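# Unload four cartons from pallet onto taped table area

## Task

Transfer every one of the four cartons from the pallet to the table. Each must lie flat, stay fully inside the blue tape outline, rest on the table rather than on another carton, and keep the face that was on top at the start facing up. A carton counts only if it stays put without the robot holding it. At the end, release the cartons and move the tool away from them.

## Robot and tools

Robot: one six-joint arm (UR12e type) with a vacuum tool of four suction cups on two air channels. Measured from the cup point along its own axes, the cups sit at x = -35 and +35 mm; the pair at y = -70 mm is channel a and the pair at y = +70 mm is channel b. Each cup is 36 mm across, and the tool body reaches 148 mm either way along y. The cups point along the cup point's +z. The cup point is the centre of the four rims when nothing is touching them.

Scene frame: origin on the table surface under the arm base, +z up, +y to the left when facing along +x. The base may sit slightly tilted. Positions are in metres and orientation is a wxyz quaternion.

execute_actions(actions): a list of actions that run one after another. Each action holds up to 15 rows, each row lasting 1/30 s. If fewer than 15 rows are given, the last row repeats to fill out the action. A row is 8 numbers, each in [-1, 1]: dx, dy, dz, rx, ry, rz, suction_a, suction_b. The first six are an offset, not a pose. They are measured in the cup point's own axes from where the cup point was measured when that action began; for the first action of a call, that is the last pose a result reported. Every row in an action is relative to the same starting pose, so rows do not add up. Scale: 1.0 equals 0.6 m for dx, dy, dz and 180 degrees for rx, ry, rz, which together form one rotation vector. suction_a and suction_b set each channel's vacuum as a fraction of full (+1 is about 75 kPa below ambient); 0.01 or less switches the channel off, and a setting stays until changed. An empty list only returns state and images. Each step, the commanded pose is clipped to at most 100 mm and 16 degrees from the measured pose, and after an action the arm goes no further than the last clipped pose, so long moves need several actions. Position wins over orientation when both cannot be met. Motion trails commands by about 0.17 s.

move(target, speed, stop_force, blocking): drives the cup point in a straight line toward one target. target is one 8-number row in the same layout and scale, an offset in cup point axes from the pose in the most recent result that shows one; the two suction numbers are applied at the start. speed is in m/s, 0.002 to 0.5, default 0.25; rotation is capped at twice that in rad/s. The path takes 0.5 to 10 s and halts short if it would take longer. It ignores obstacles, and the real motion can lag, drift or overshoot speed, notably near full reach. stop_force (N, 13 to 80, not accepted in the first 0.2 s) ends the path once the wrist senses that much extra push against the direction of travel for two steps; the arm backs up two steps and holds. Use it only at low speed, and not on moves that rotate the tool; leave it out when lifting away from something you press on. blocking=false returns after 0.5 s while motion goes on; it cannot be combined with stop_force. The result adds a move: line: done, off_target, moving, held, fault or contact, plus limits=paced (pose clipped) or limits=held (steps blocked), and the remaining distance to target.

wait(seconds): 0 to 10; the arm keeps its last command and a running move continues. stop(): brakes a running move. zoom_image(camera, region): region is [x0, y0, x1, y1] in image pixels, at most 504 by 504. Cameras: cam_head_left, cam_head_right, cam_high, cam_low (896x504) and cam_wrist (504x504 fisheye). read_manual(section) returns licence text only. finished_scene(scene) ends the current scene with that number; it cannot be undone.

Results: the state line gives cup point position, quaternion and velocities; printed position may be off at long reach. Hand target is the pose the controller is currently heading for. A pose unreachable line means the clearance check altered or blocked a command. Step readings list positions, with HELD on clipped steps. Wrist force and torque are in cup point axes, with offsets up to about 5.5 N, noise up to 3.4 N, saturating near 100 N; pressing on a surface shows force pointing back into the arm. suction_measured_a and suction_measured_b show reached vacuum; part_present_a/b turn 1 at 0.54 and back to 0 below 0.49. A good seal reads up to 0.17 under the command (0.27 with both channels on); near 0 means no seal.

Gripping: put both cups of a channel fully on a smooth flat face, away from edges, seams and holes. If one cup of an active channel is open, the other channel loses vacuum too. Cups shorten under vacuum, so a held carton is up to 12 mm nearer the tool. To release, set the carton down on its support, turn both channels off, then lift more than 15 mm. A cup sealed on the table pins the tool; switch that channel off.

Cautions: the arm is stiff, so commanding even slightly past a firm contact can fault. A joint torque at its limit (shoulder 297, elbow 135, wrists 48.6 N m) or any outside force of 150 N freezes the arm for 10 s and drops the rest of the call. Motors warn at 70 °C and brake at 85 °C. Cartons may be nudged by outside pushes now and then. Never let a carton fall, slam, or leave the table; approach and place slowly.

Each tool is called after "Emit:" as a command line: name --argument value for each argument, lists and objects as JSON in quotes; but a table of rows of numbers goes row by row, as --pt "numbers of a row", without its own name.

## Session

Emit:
execute_actions --actions '[]'

Scene clock: 0.00 s.
end_effector_position=(+0.6284, +0.0145, +0.4846) suction_measured_a=0.01 part_present_a=0 suction_measured_b=0.01 part_present_b=0 end_effector_quat_wxyz=(+0.000, +0.699, +0.715, +0.001) end_effector_velocity=(-0.000, +0.001, -0.001) end_effector_angular_velocity=(+0.000, +0.001, +0.001)
Joint positions: [-0.28  -1.703  1.857 -1.726 -1.571 -1.851]
Joint velocities: [ 0.001 -0.     0.001 -0.     0.     0.   ]
Motor temperatures (°C, as the motors report them): [23 19 21 31 29 28]
Wrist force (N, on the end effector, along its own x y z axes, offset not removed): no reading
Wrist torque (N m, same axes, about the end effector's origin, offset not removed): no reading
Hand target: +0.628, +0.014, +0.485; +0.000, +0.699, +0.715, +0.001

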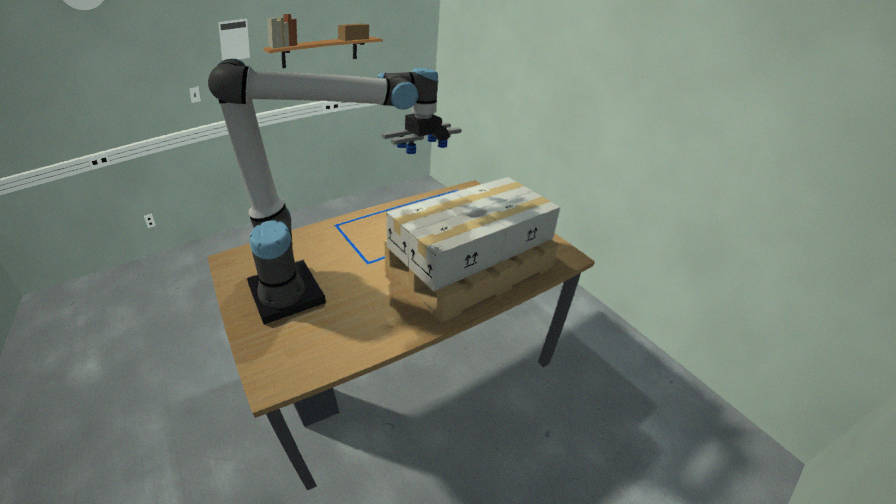

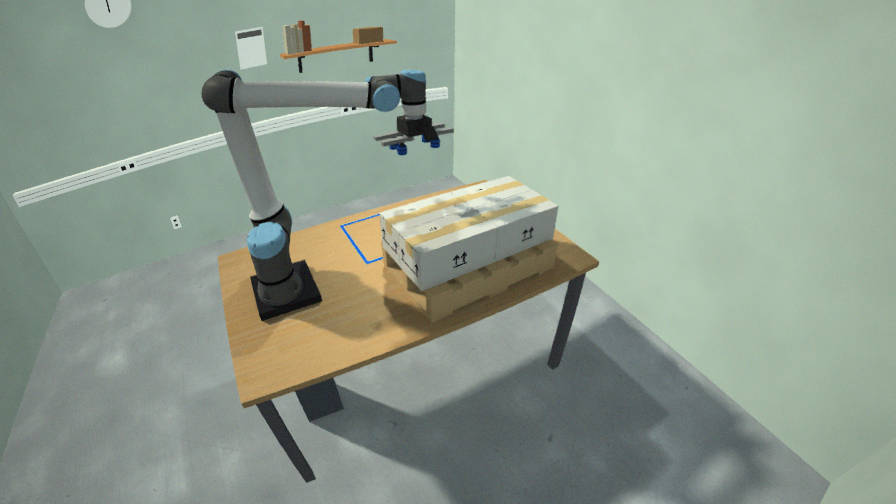

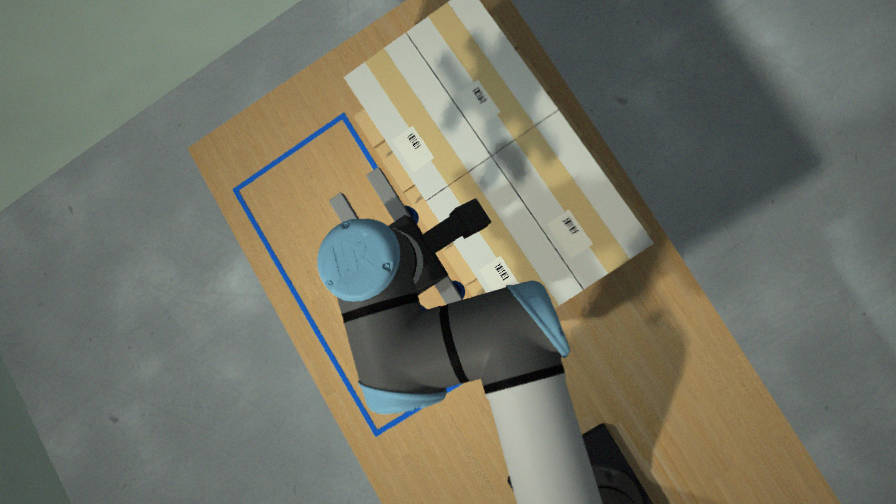

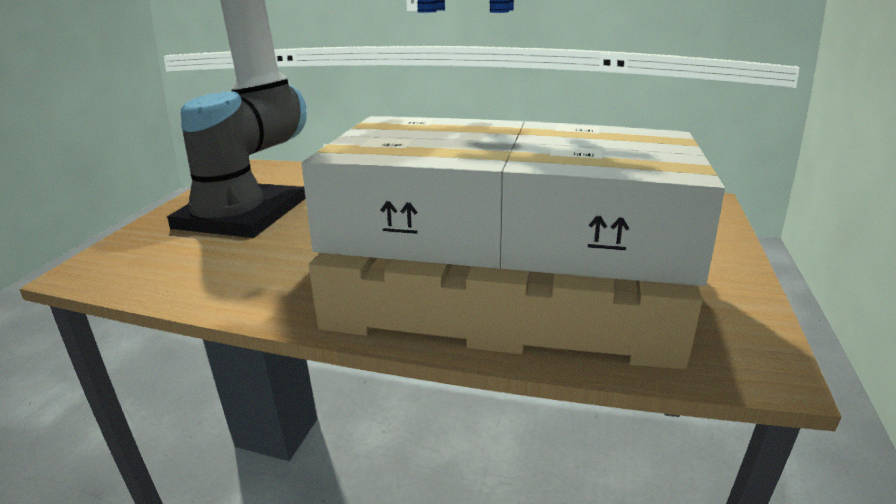

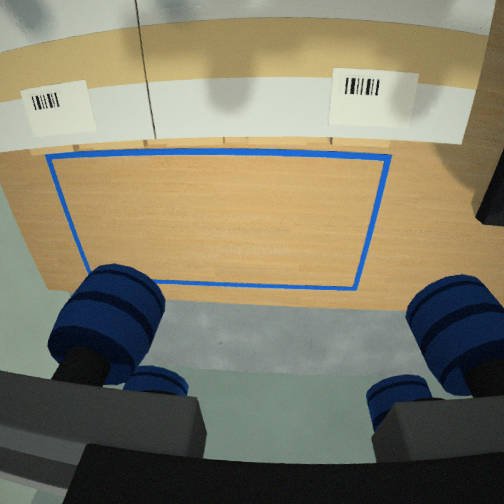

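Emit:
move --target '[-0.225,-0.065,0.29,0,0,0,0,0]' --speed 0.4

Scene clock: 13.27 s.
end_effector_position=(+0.5926, -0.1209, +0.3107) suction_measured_a=0.01 part_present_a=0 suction_measured_b=0.01 part_present_b=0 end_effector_quat_wxyz=(+0.000, +0.699, +0.715, +0.001) end_effector_velocity=(+0.000, -0.002, -0.002) end_effector_angular_velocity=(+0.001, -0.000, -0.000)
Joint positions: [-0.516 -1.648  2.13  -2.054 -1.571 -2.087]
Joint velocities: [-0.003  0.003  0.002 -0.005  0.001 -0.003]
Motor temperatures (°C, as the motors report them): [23 19 21 31 29 28]
Wrist force (N, on the end effector, along its own x y z axes, offset not removed): [3.9 2.4 -0.1]
Wrist torque (N m, same axes, about the end effector's origin, offset not removed): [0.26 -0.58 0.04]
Hand target: +0.593, -0.121, +0.310; +0.000, +0.699, +0.715, +0.001
Off the commanded pose: 0.000 m, 0 deg.
move: done

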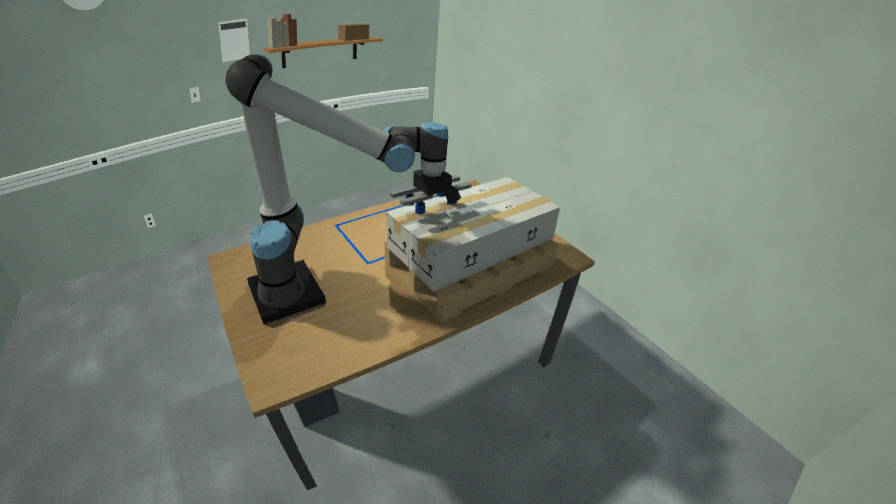

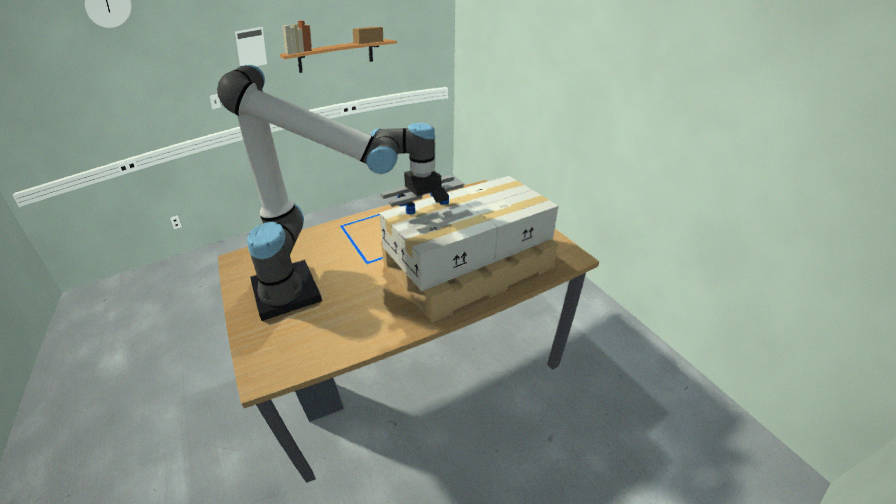

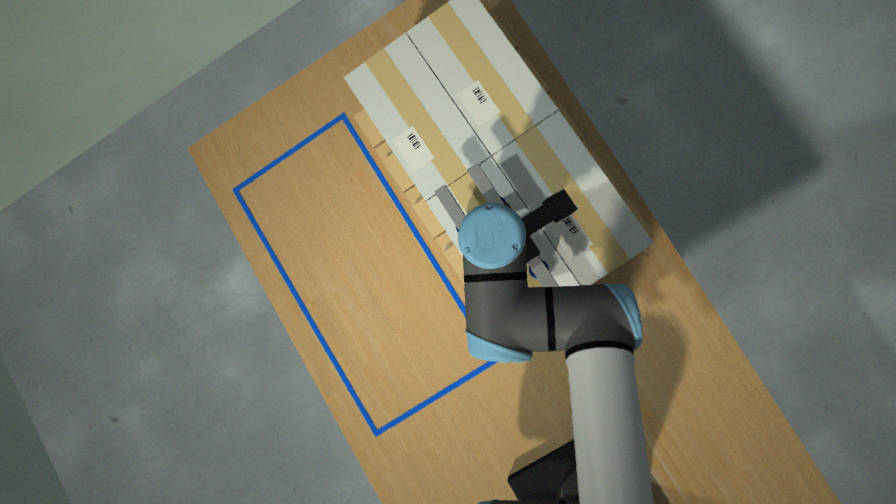

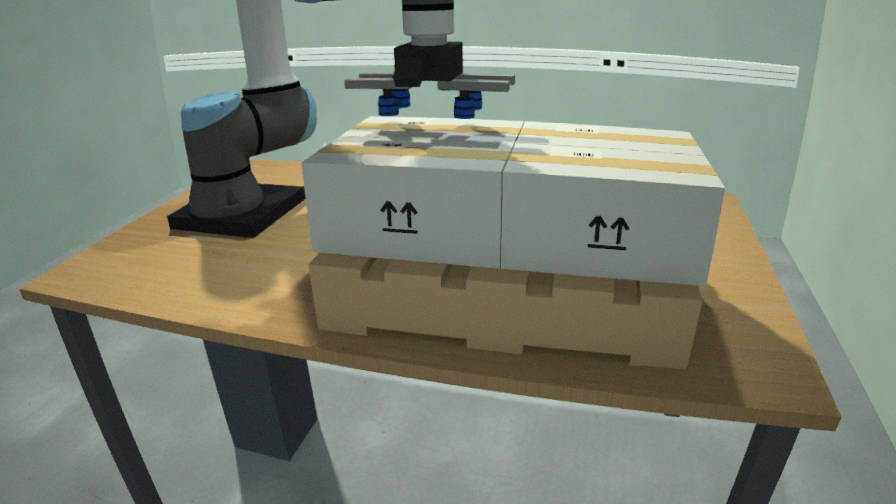

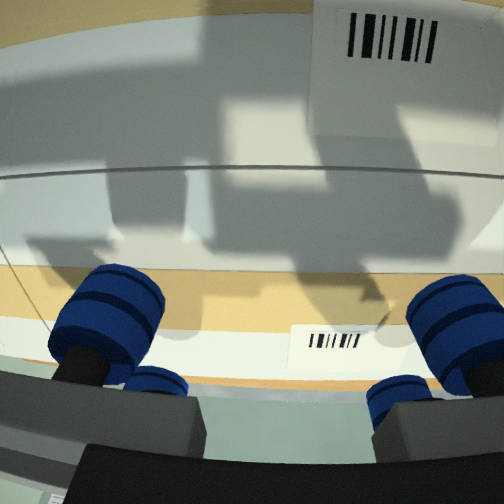

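Emit:
move --target '[-0.004,-0.008,0.055,0,0,-0.006,0,0]' --speed 0.15

Scene clock: 32.17 s.
end_effector_position=(+0.5879, -0.1234, +0.2781) suction_measured_a=0.01 part_present_a=0 suction_measured_b=0.01 part_present_b=0 end_effector_quat_wxyz=(+0.000, +0.692, +0.722, +0.001) end_effector_velocity=(+0.000, +0.000, -0.002) end_effector_angular_velocity=(+0.000, -0.001, +0.003)
Joint positions: [-0.524 -1.624  2.174 -2.121 -1.571 -2.114]
Joint velocities: [ 0.     0.002  0.002 -0.005  0.001 -0.002]
Motor temperatures (°C, as the motors report them): [23 19 21 31 29 28]
Wrist force (N, on the end effector, along its own x y z axes, offset not removed): [3.9 0.8 -11.9]
Wrist torque (N m, same axes, about the end effector's origin, offset not removed): [-0.05 -0.42 0.10]
Hand target: +0.588, -0.123, +0.278; +0.000, +0.692, +0.722, +0.000
Off the commanded pose: 0.000 m, 0 deg.
move: done

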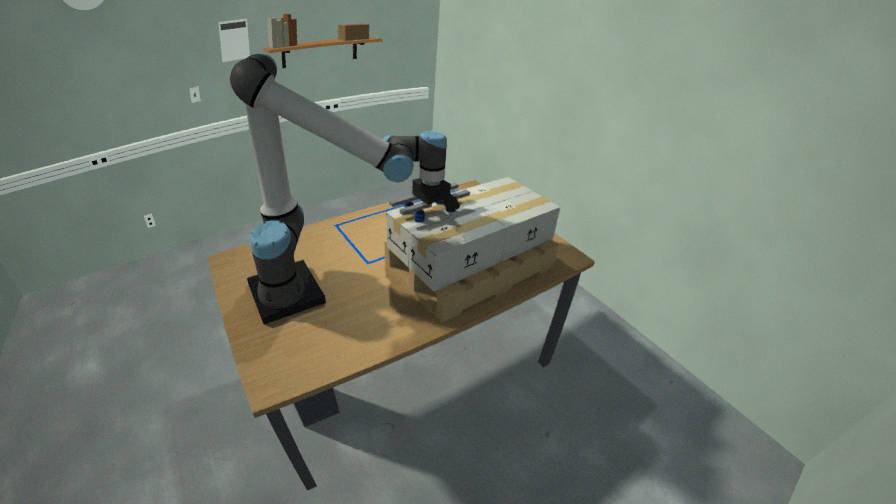

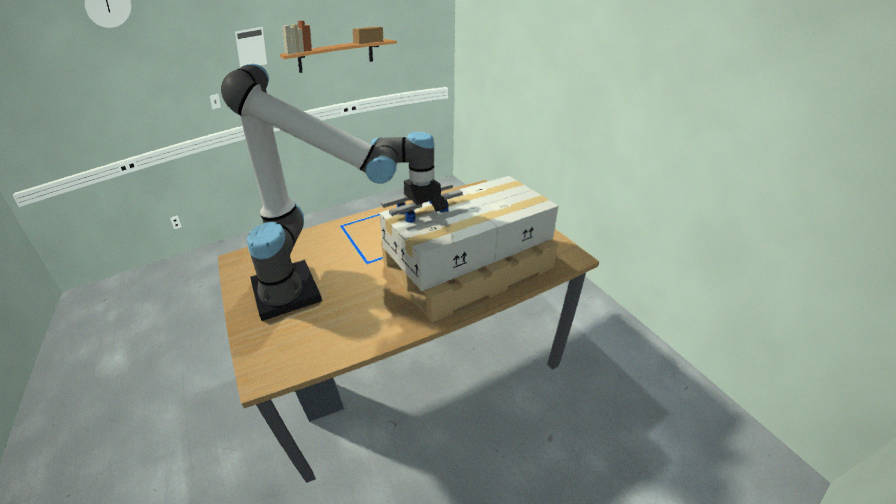

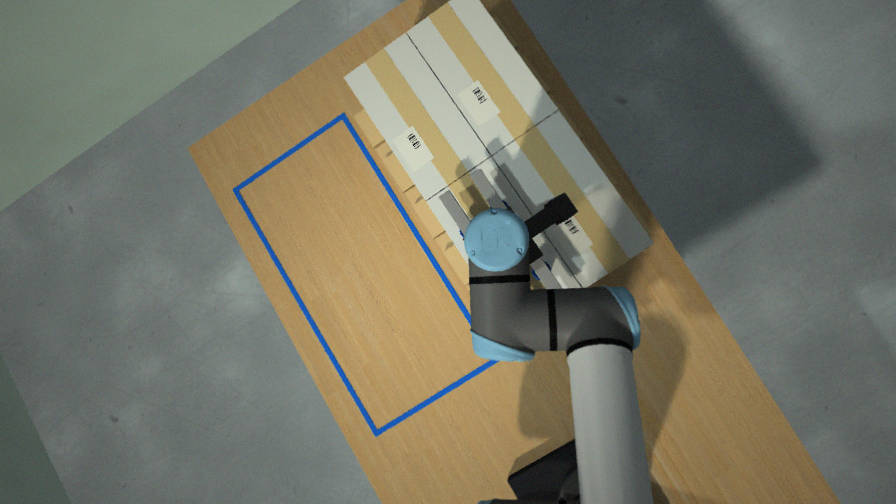

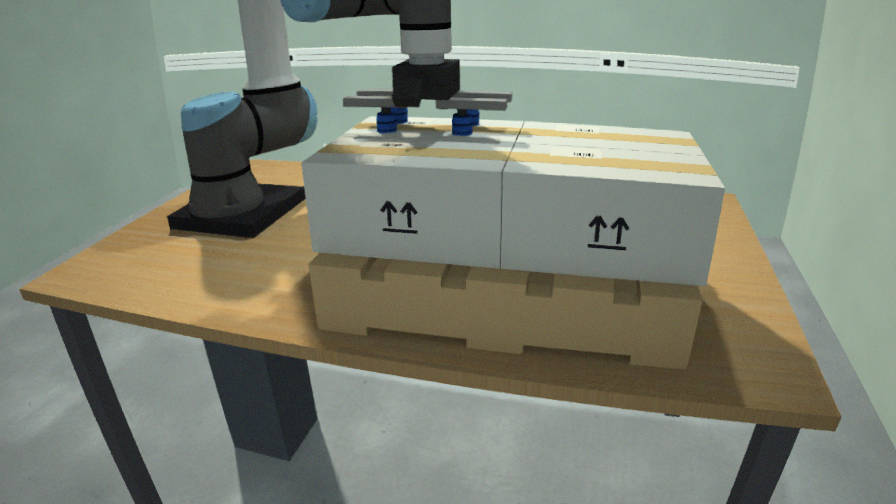

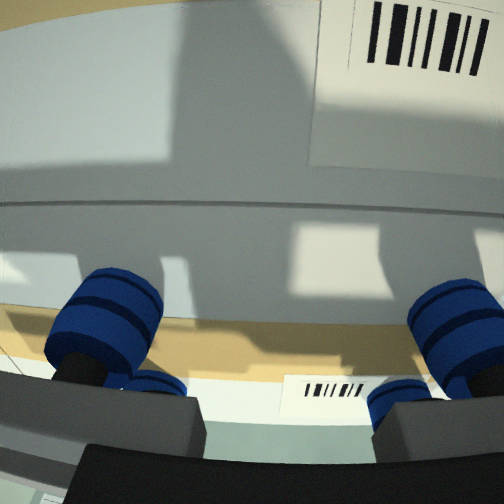

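Emit:
execute_actions --actions '[[[0,0,0.003,0,0,0,1,1]],[[0,0,0.002,0,0,0,1,1]]]'

Emit:
move --target '[0.008,-0.008,-0.08,0,0,0,1,1]' --speed 0.15

Scene clock: 40.67 s.
end_effector_position=(+0.5879, -0.1234, +0.2751) suction_measured_a=0.71 part_present_a=1 suction_measured_b=0.71 part_present_b=1 end_effector_quat_wxyz=(+0.000, +0.692, +0.722, +0.000) end_effector_velocity=(-0.000, -0.000, -0.001) end_effector_angular_velocity=(+0.000, +0.001, -0.000)
Joint positions: [-0.524 -1.621  2.177 -2.128 -1.571 -2.114]
Joint velocities: [ 0.     0.001  0.    -0.001 -0.     0.   ]
Motor temperatures (°C, as the motors report them): [23 19 21 31 29 28]
Wrist force (N, on the end effector, along its own x y z axes, offset not removed): [2.6 -1.5 17.1]
Wrist torque (N m, same axes, about the end effector's origin, offset not removed): [-0.69 -0.52 0.02]
Hand target: +0.588, -0.123, +0.275; +0.000, +0.692, +0.722, +0.000
Off the commanded pose: 0.000 m, 0 deg.
Step readings (end_effector_position; steps 1 to 15: 1st action; 16 to 30: 2nd action):
0: (+0.5879, -0.1234, +0.2777)
1: (+0.5879, -0.1234, +0.2777)
2: (+0.5878, -0.1234, +0.2775)
4: (+0.5878, -0.1234, +0.2769)
8: (+0.5878, -0.1234, +0.2764)
15: (+0.5879, -0.1234, +0.2763)
16: (+0.5879, -0.1234, +0.2763)
17: (+0.5879, -0.1235, +0.2762)
19: (+0.5879, -0.1234, +0.2757)
23: (+0.5879, -0.1234, +0.2753)
30: end_effector_position above

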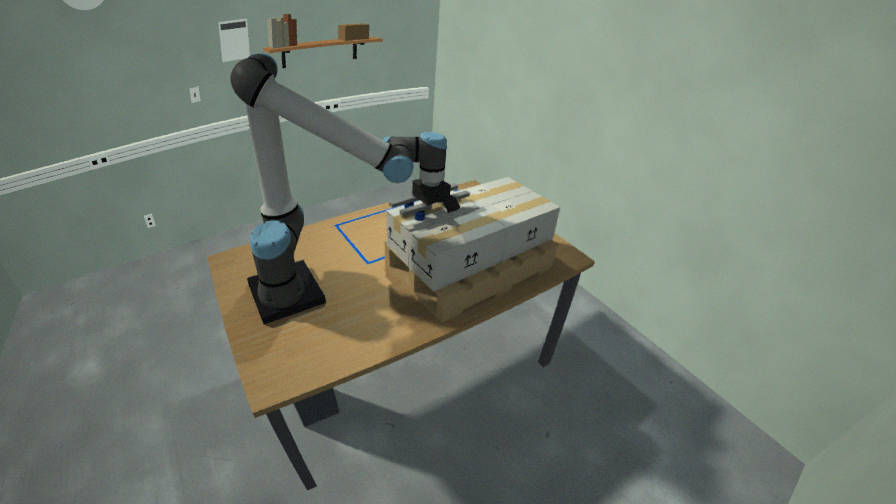

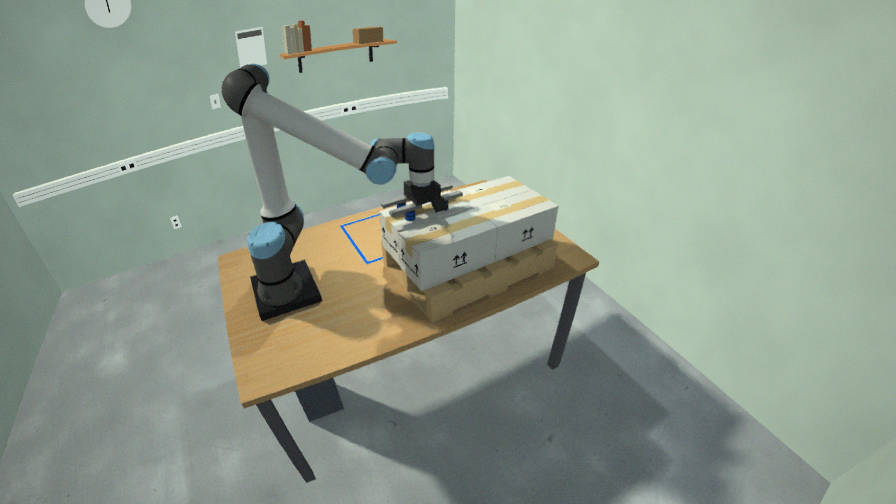

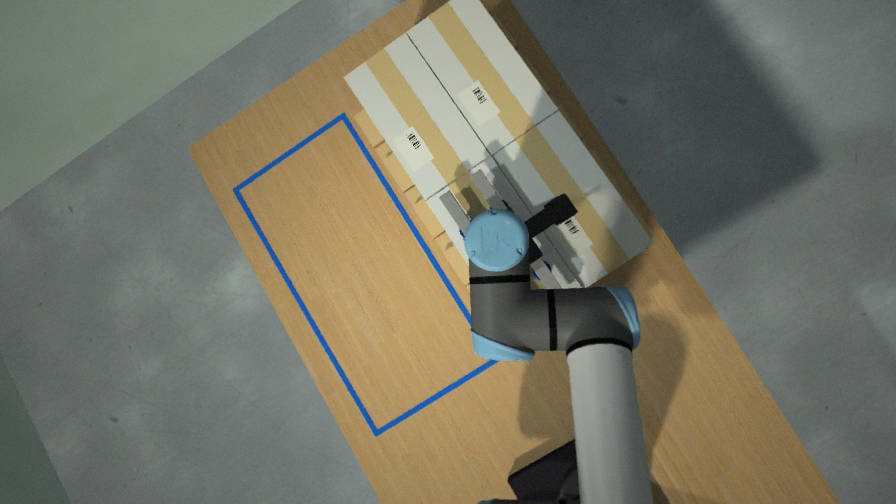

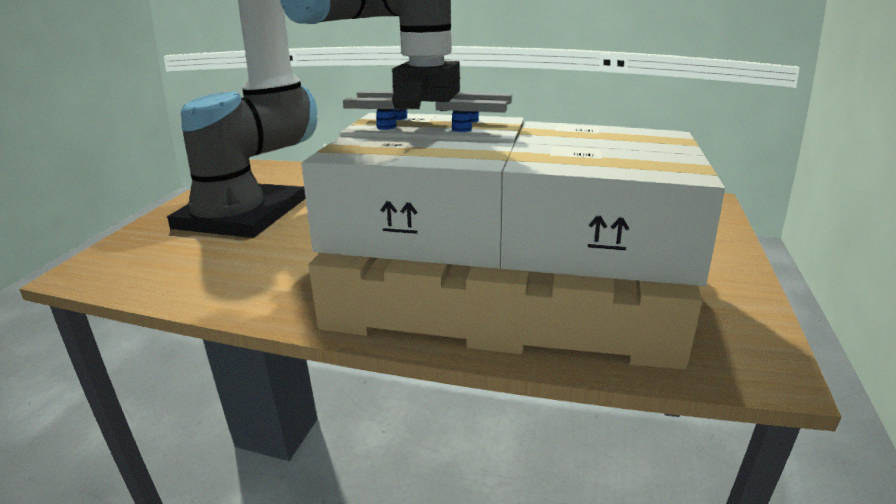

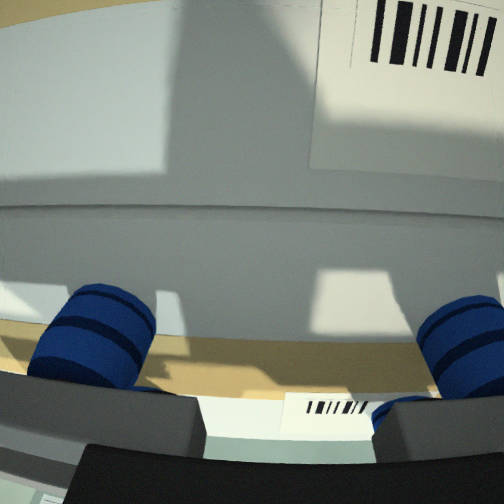

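Scene clock: 41.63 s.
end_effector_position=(+0.5829, -0.1189, +0.3227) suction_measured_a=0.76 part_present_a=1 suction_measured_b=0.76 part_present_b=1 end_effector_quat_wxyz=(+0.000, +0.692, +0.722, +0.000) end_effector_velocity=(-0.000, +0.000, +0.002) end_effector_angular_velocity=(+0.000, +0.001, +0.000)
Joint positions: [-0.521 -1.676  2.132 -2.027 -1.571 -2.111]
Joint velocities: [ 0.    -0.002 -0.003  0.006 -0.     0.   ]
Motor temperatures (°C, as the motors report them): [23 19 21 31 29 28]
Wrist force (N, on the end effector, along its own x y z axes, offset not removed): [-2.8 -5.3 20.9]
Wrist torque (N m, same axes, about the end effector's origin, offset not removed): [-1.15 0.30 0.06]
Hand target: +0.583, -0.119, +0.323; +0.000, +0.692, +0.722, +0.000
Off the commanded pose: 0.000 m, 0 deg.
move: done

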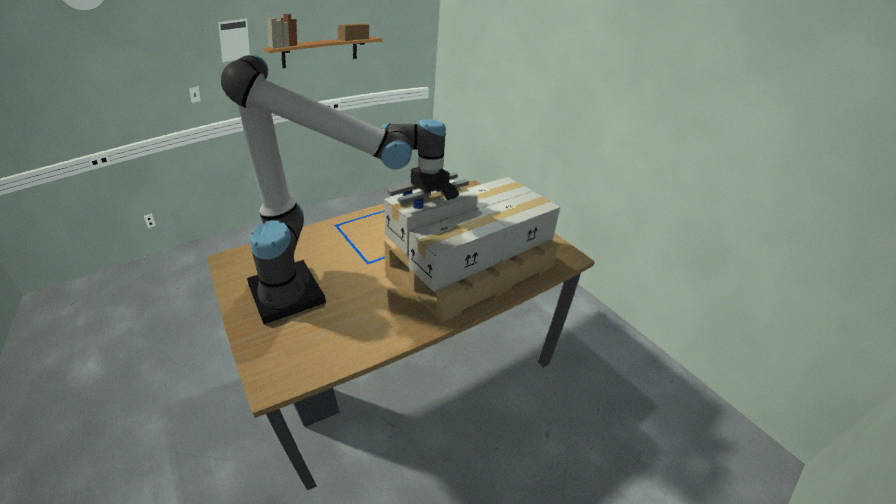

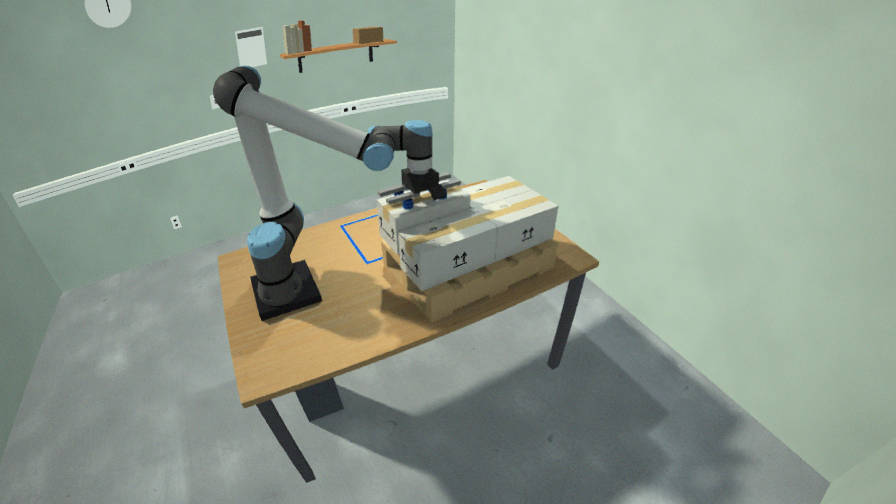

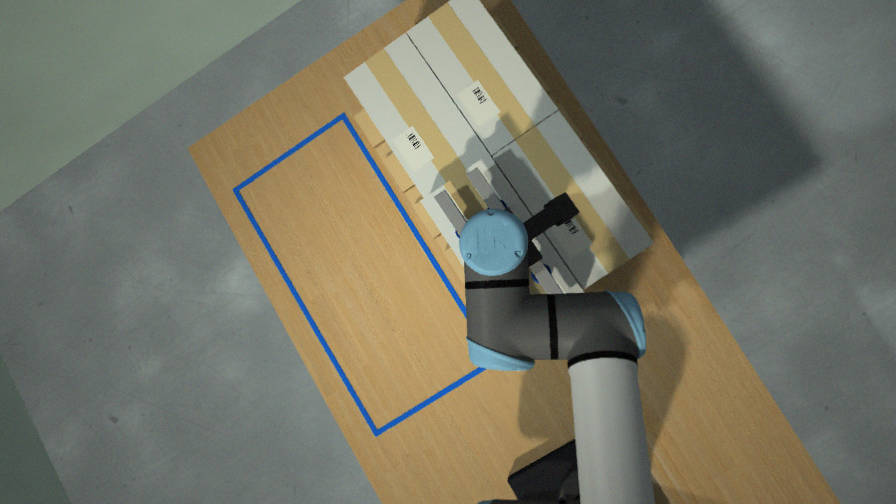

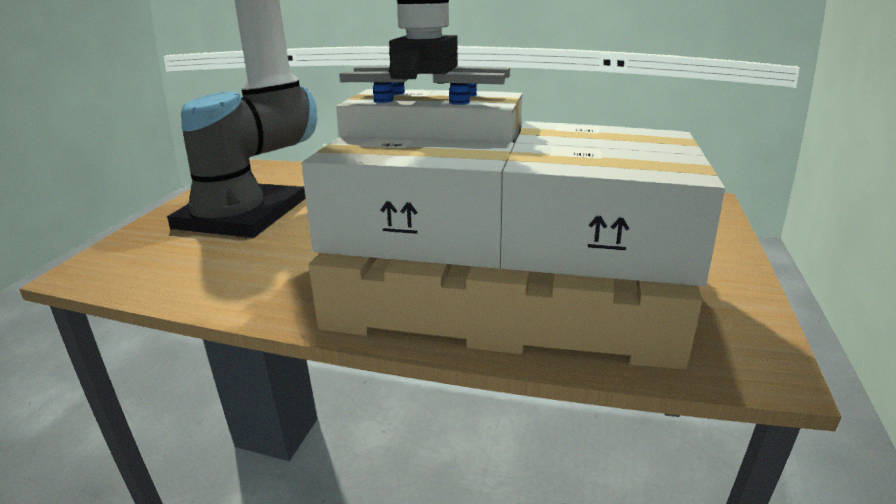

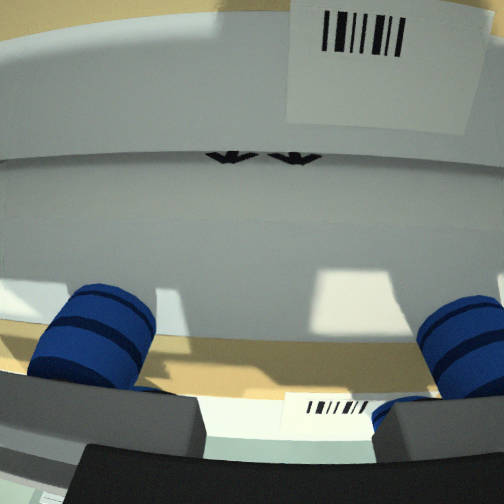

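Emit:
move --target '[0.552,0,0,0,0,0,1,1]' --speed 0.45

Emit:
move --target '[-0.03,0.718,0.2,0,0,-0.483,1,1]' --speed 0.45

Scene clock: 54.90 s.
end_effector_position=(+0.5689, +0.2114, +0.3230) suction_measured_a=0.76 part_present_a=1 suction_measured_b=0.76 part_present_b=1 end_effector_quat_wxyz=(+0.000, +0.692, +0.722, +0.001) end_effector_velocity=(+0.001, +0.002, -0.000) end_effector_angular_velocity=(-0.001, +0.000, -0.002)
Joint positions: [ 0.042 -1.655  2.112 -2.03  -1.571 -1.548]
Joint velocities: [ 0.004  0.004 -0.004  0.    -0.001  0.006]
Motor temperatures (°C, as the motors report them): [23 19 21 31 29 28]
Wrist force (N, on the end effector, along its own x y z axes, offset not removed): [-0.8 -4.3 20.5]
Wrist torque (N m, same axes, about the end effector's origin, offset not removed): [-1.02 0.02 0.10]
Hand target: +0.569, +0.212, +0.323; +0.000, +0.692, +0.722, +0.001
Off the commanded pose: 0.001 m, 0 deg.
move: done

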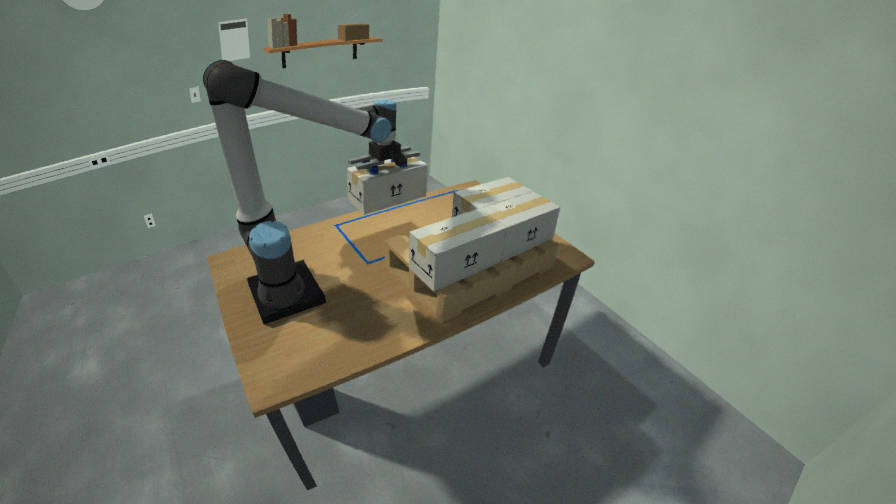

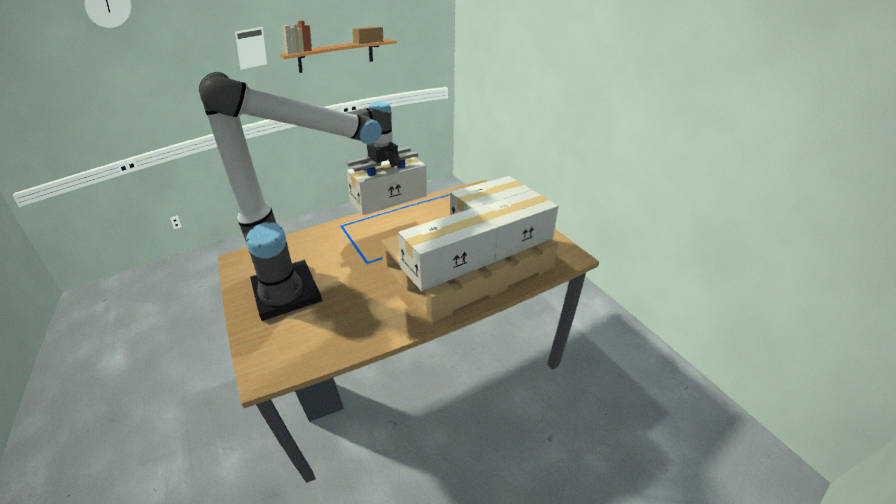

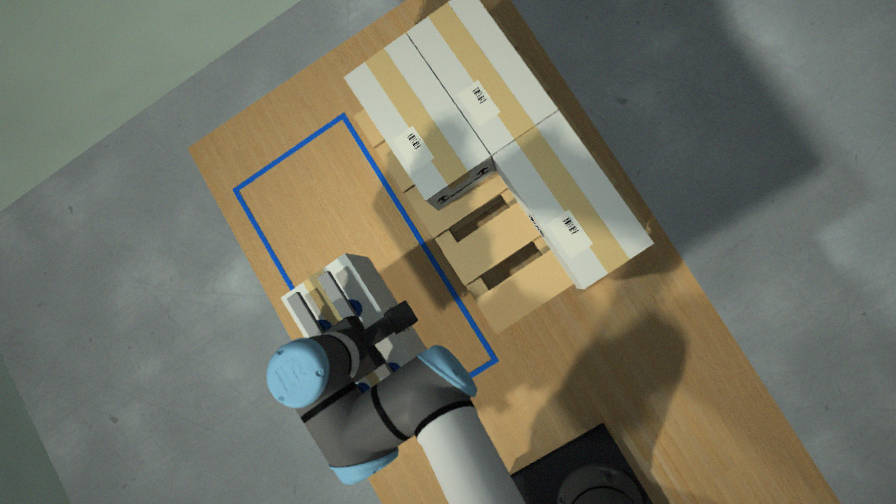

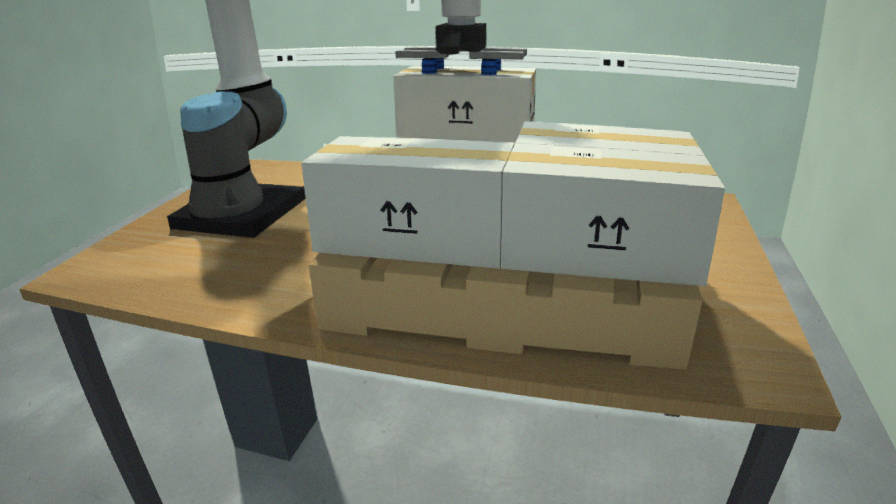

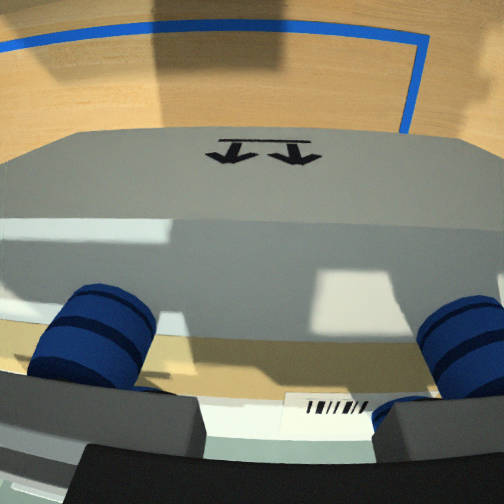

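Scene clock: 57.37 s.
end_effector_position=(+1.0000, +0.2116, +0.2036) suction_measured_a=0.76 part_present_a=1 suction_measured_b=0.76 part_present_b=1 end_effector_quat_wxyz=(+0.001, +0.006, +1.000, +0.000) end_effector_velocity=(+0.002, +0.001, -0.001) end_effector_angular_velocity=(+0.000, +0.003, +0.008)
Joint positions: [ 0.014 -0.918  1.367 -2.021 -1.571 -3.092]
Joint velocities: [ 0.     0.005 -0.006  0.004  0.001 -0.007]
Motor temperatures (°C, as the motors report them): [23 19 21 31 29 28]
Wrist force (N, on the end effector, along its own x y z axes, offset not removed): [1.0 0.2 19.5]
Wrist torque (N m, same axes, about the end effector's origin, offset not removed): [-0.39 -0.42 0.13]
Hand target: +1.000, +0.212, +0.204; +0.001, +0.006, +1.000, +0.000
Off the commanded pose: 0.000 m, 0 deg.
move: done

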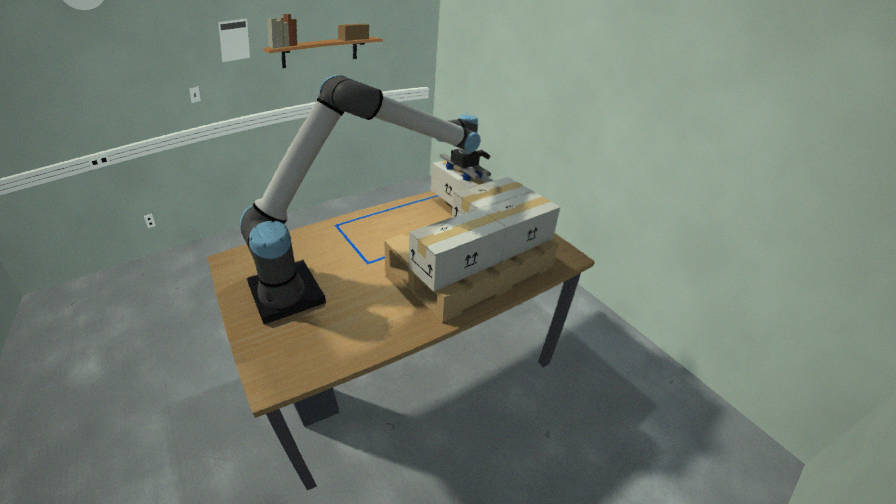

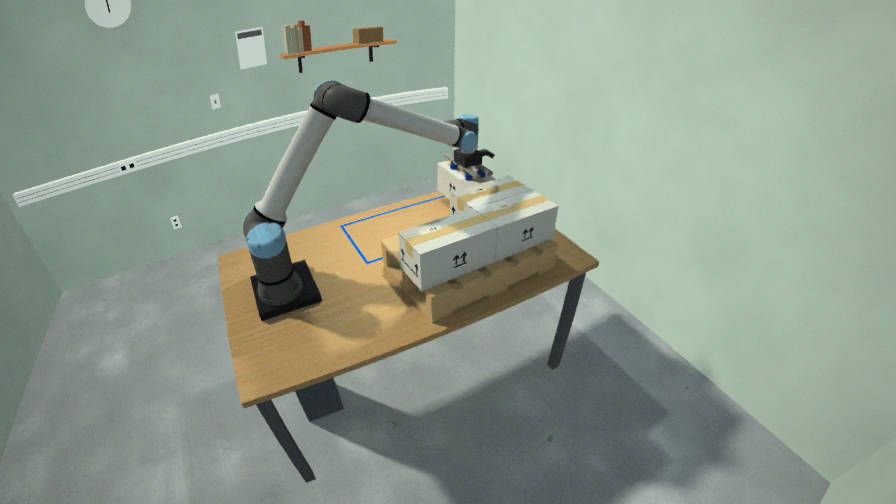

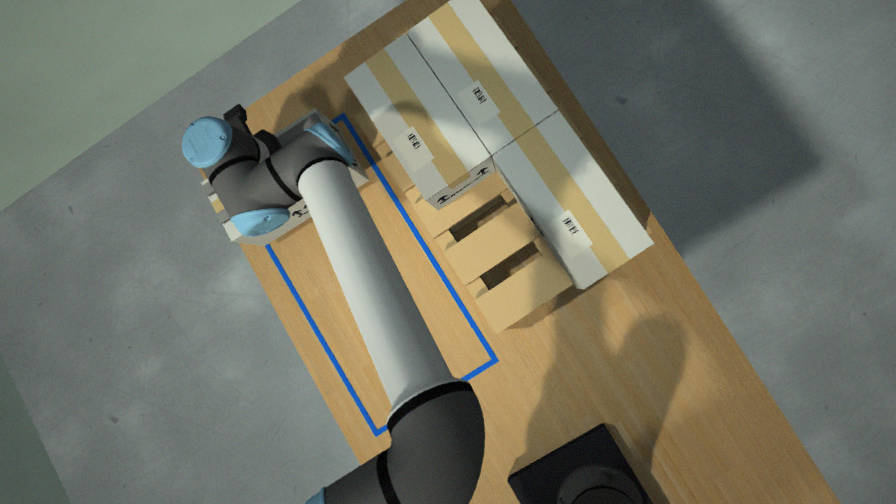

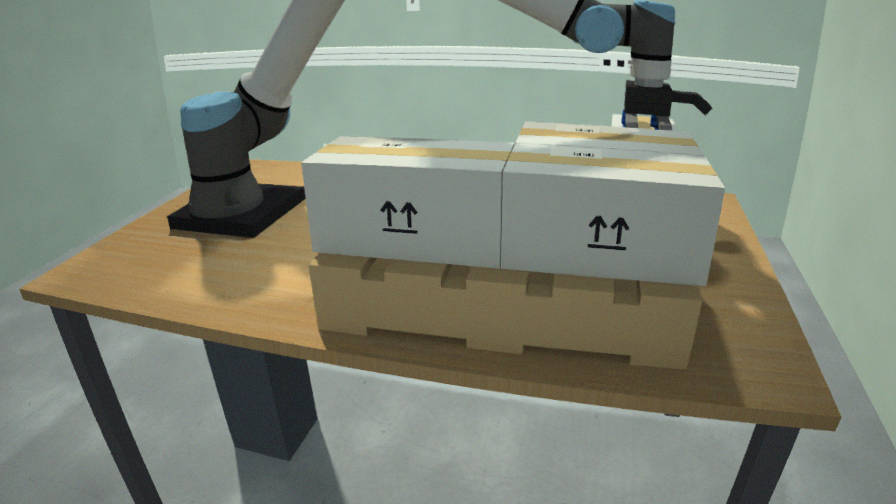

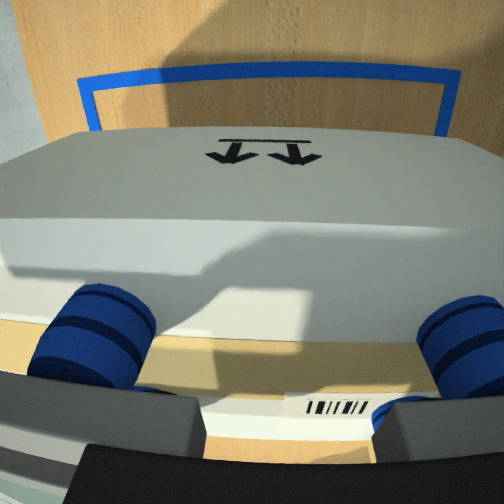

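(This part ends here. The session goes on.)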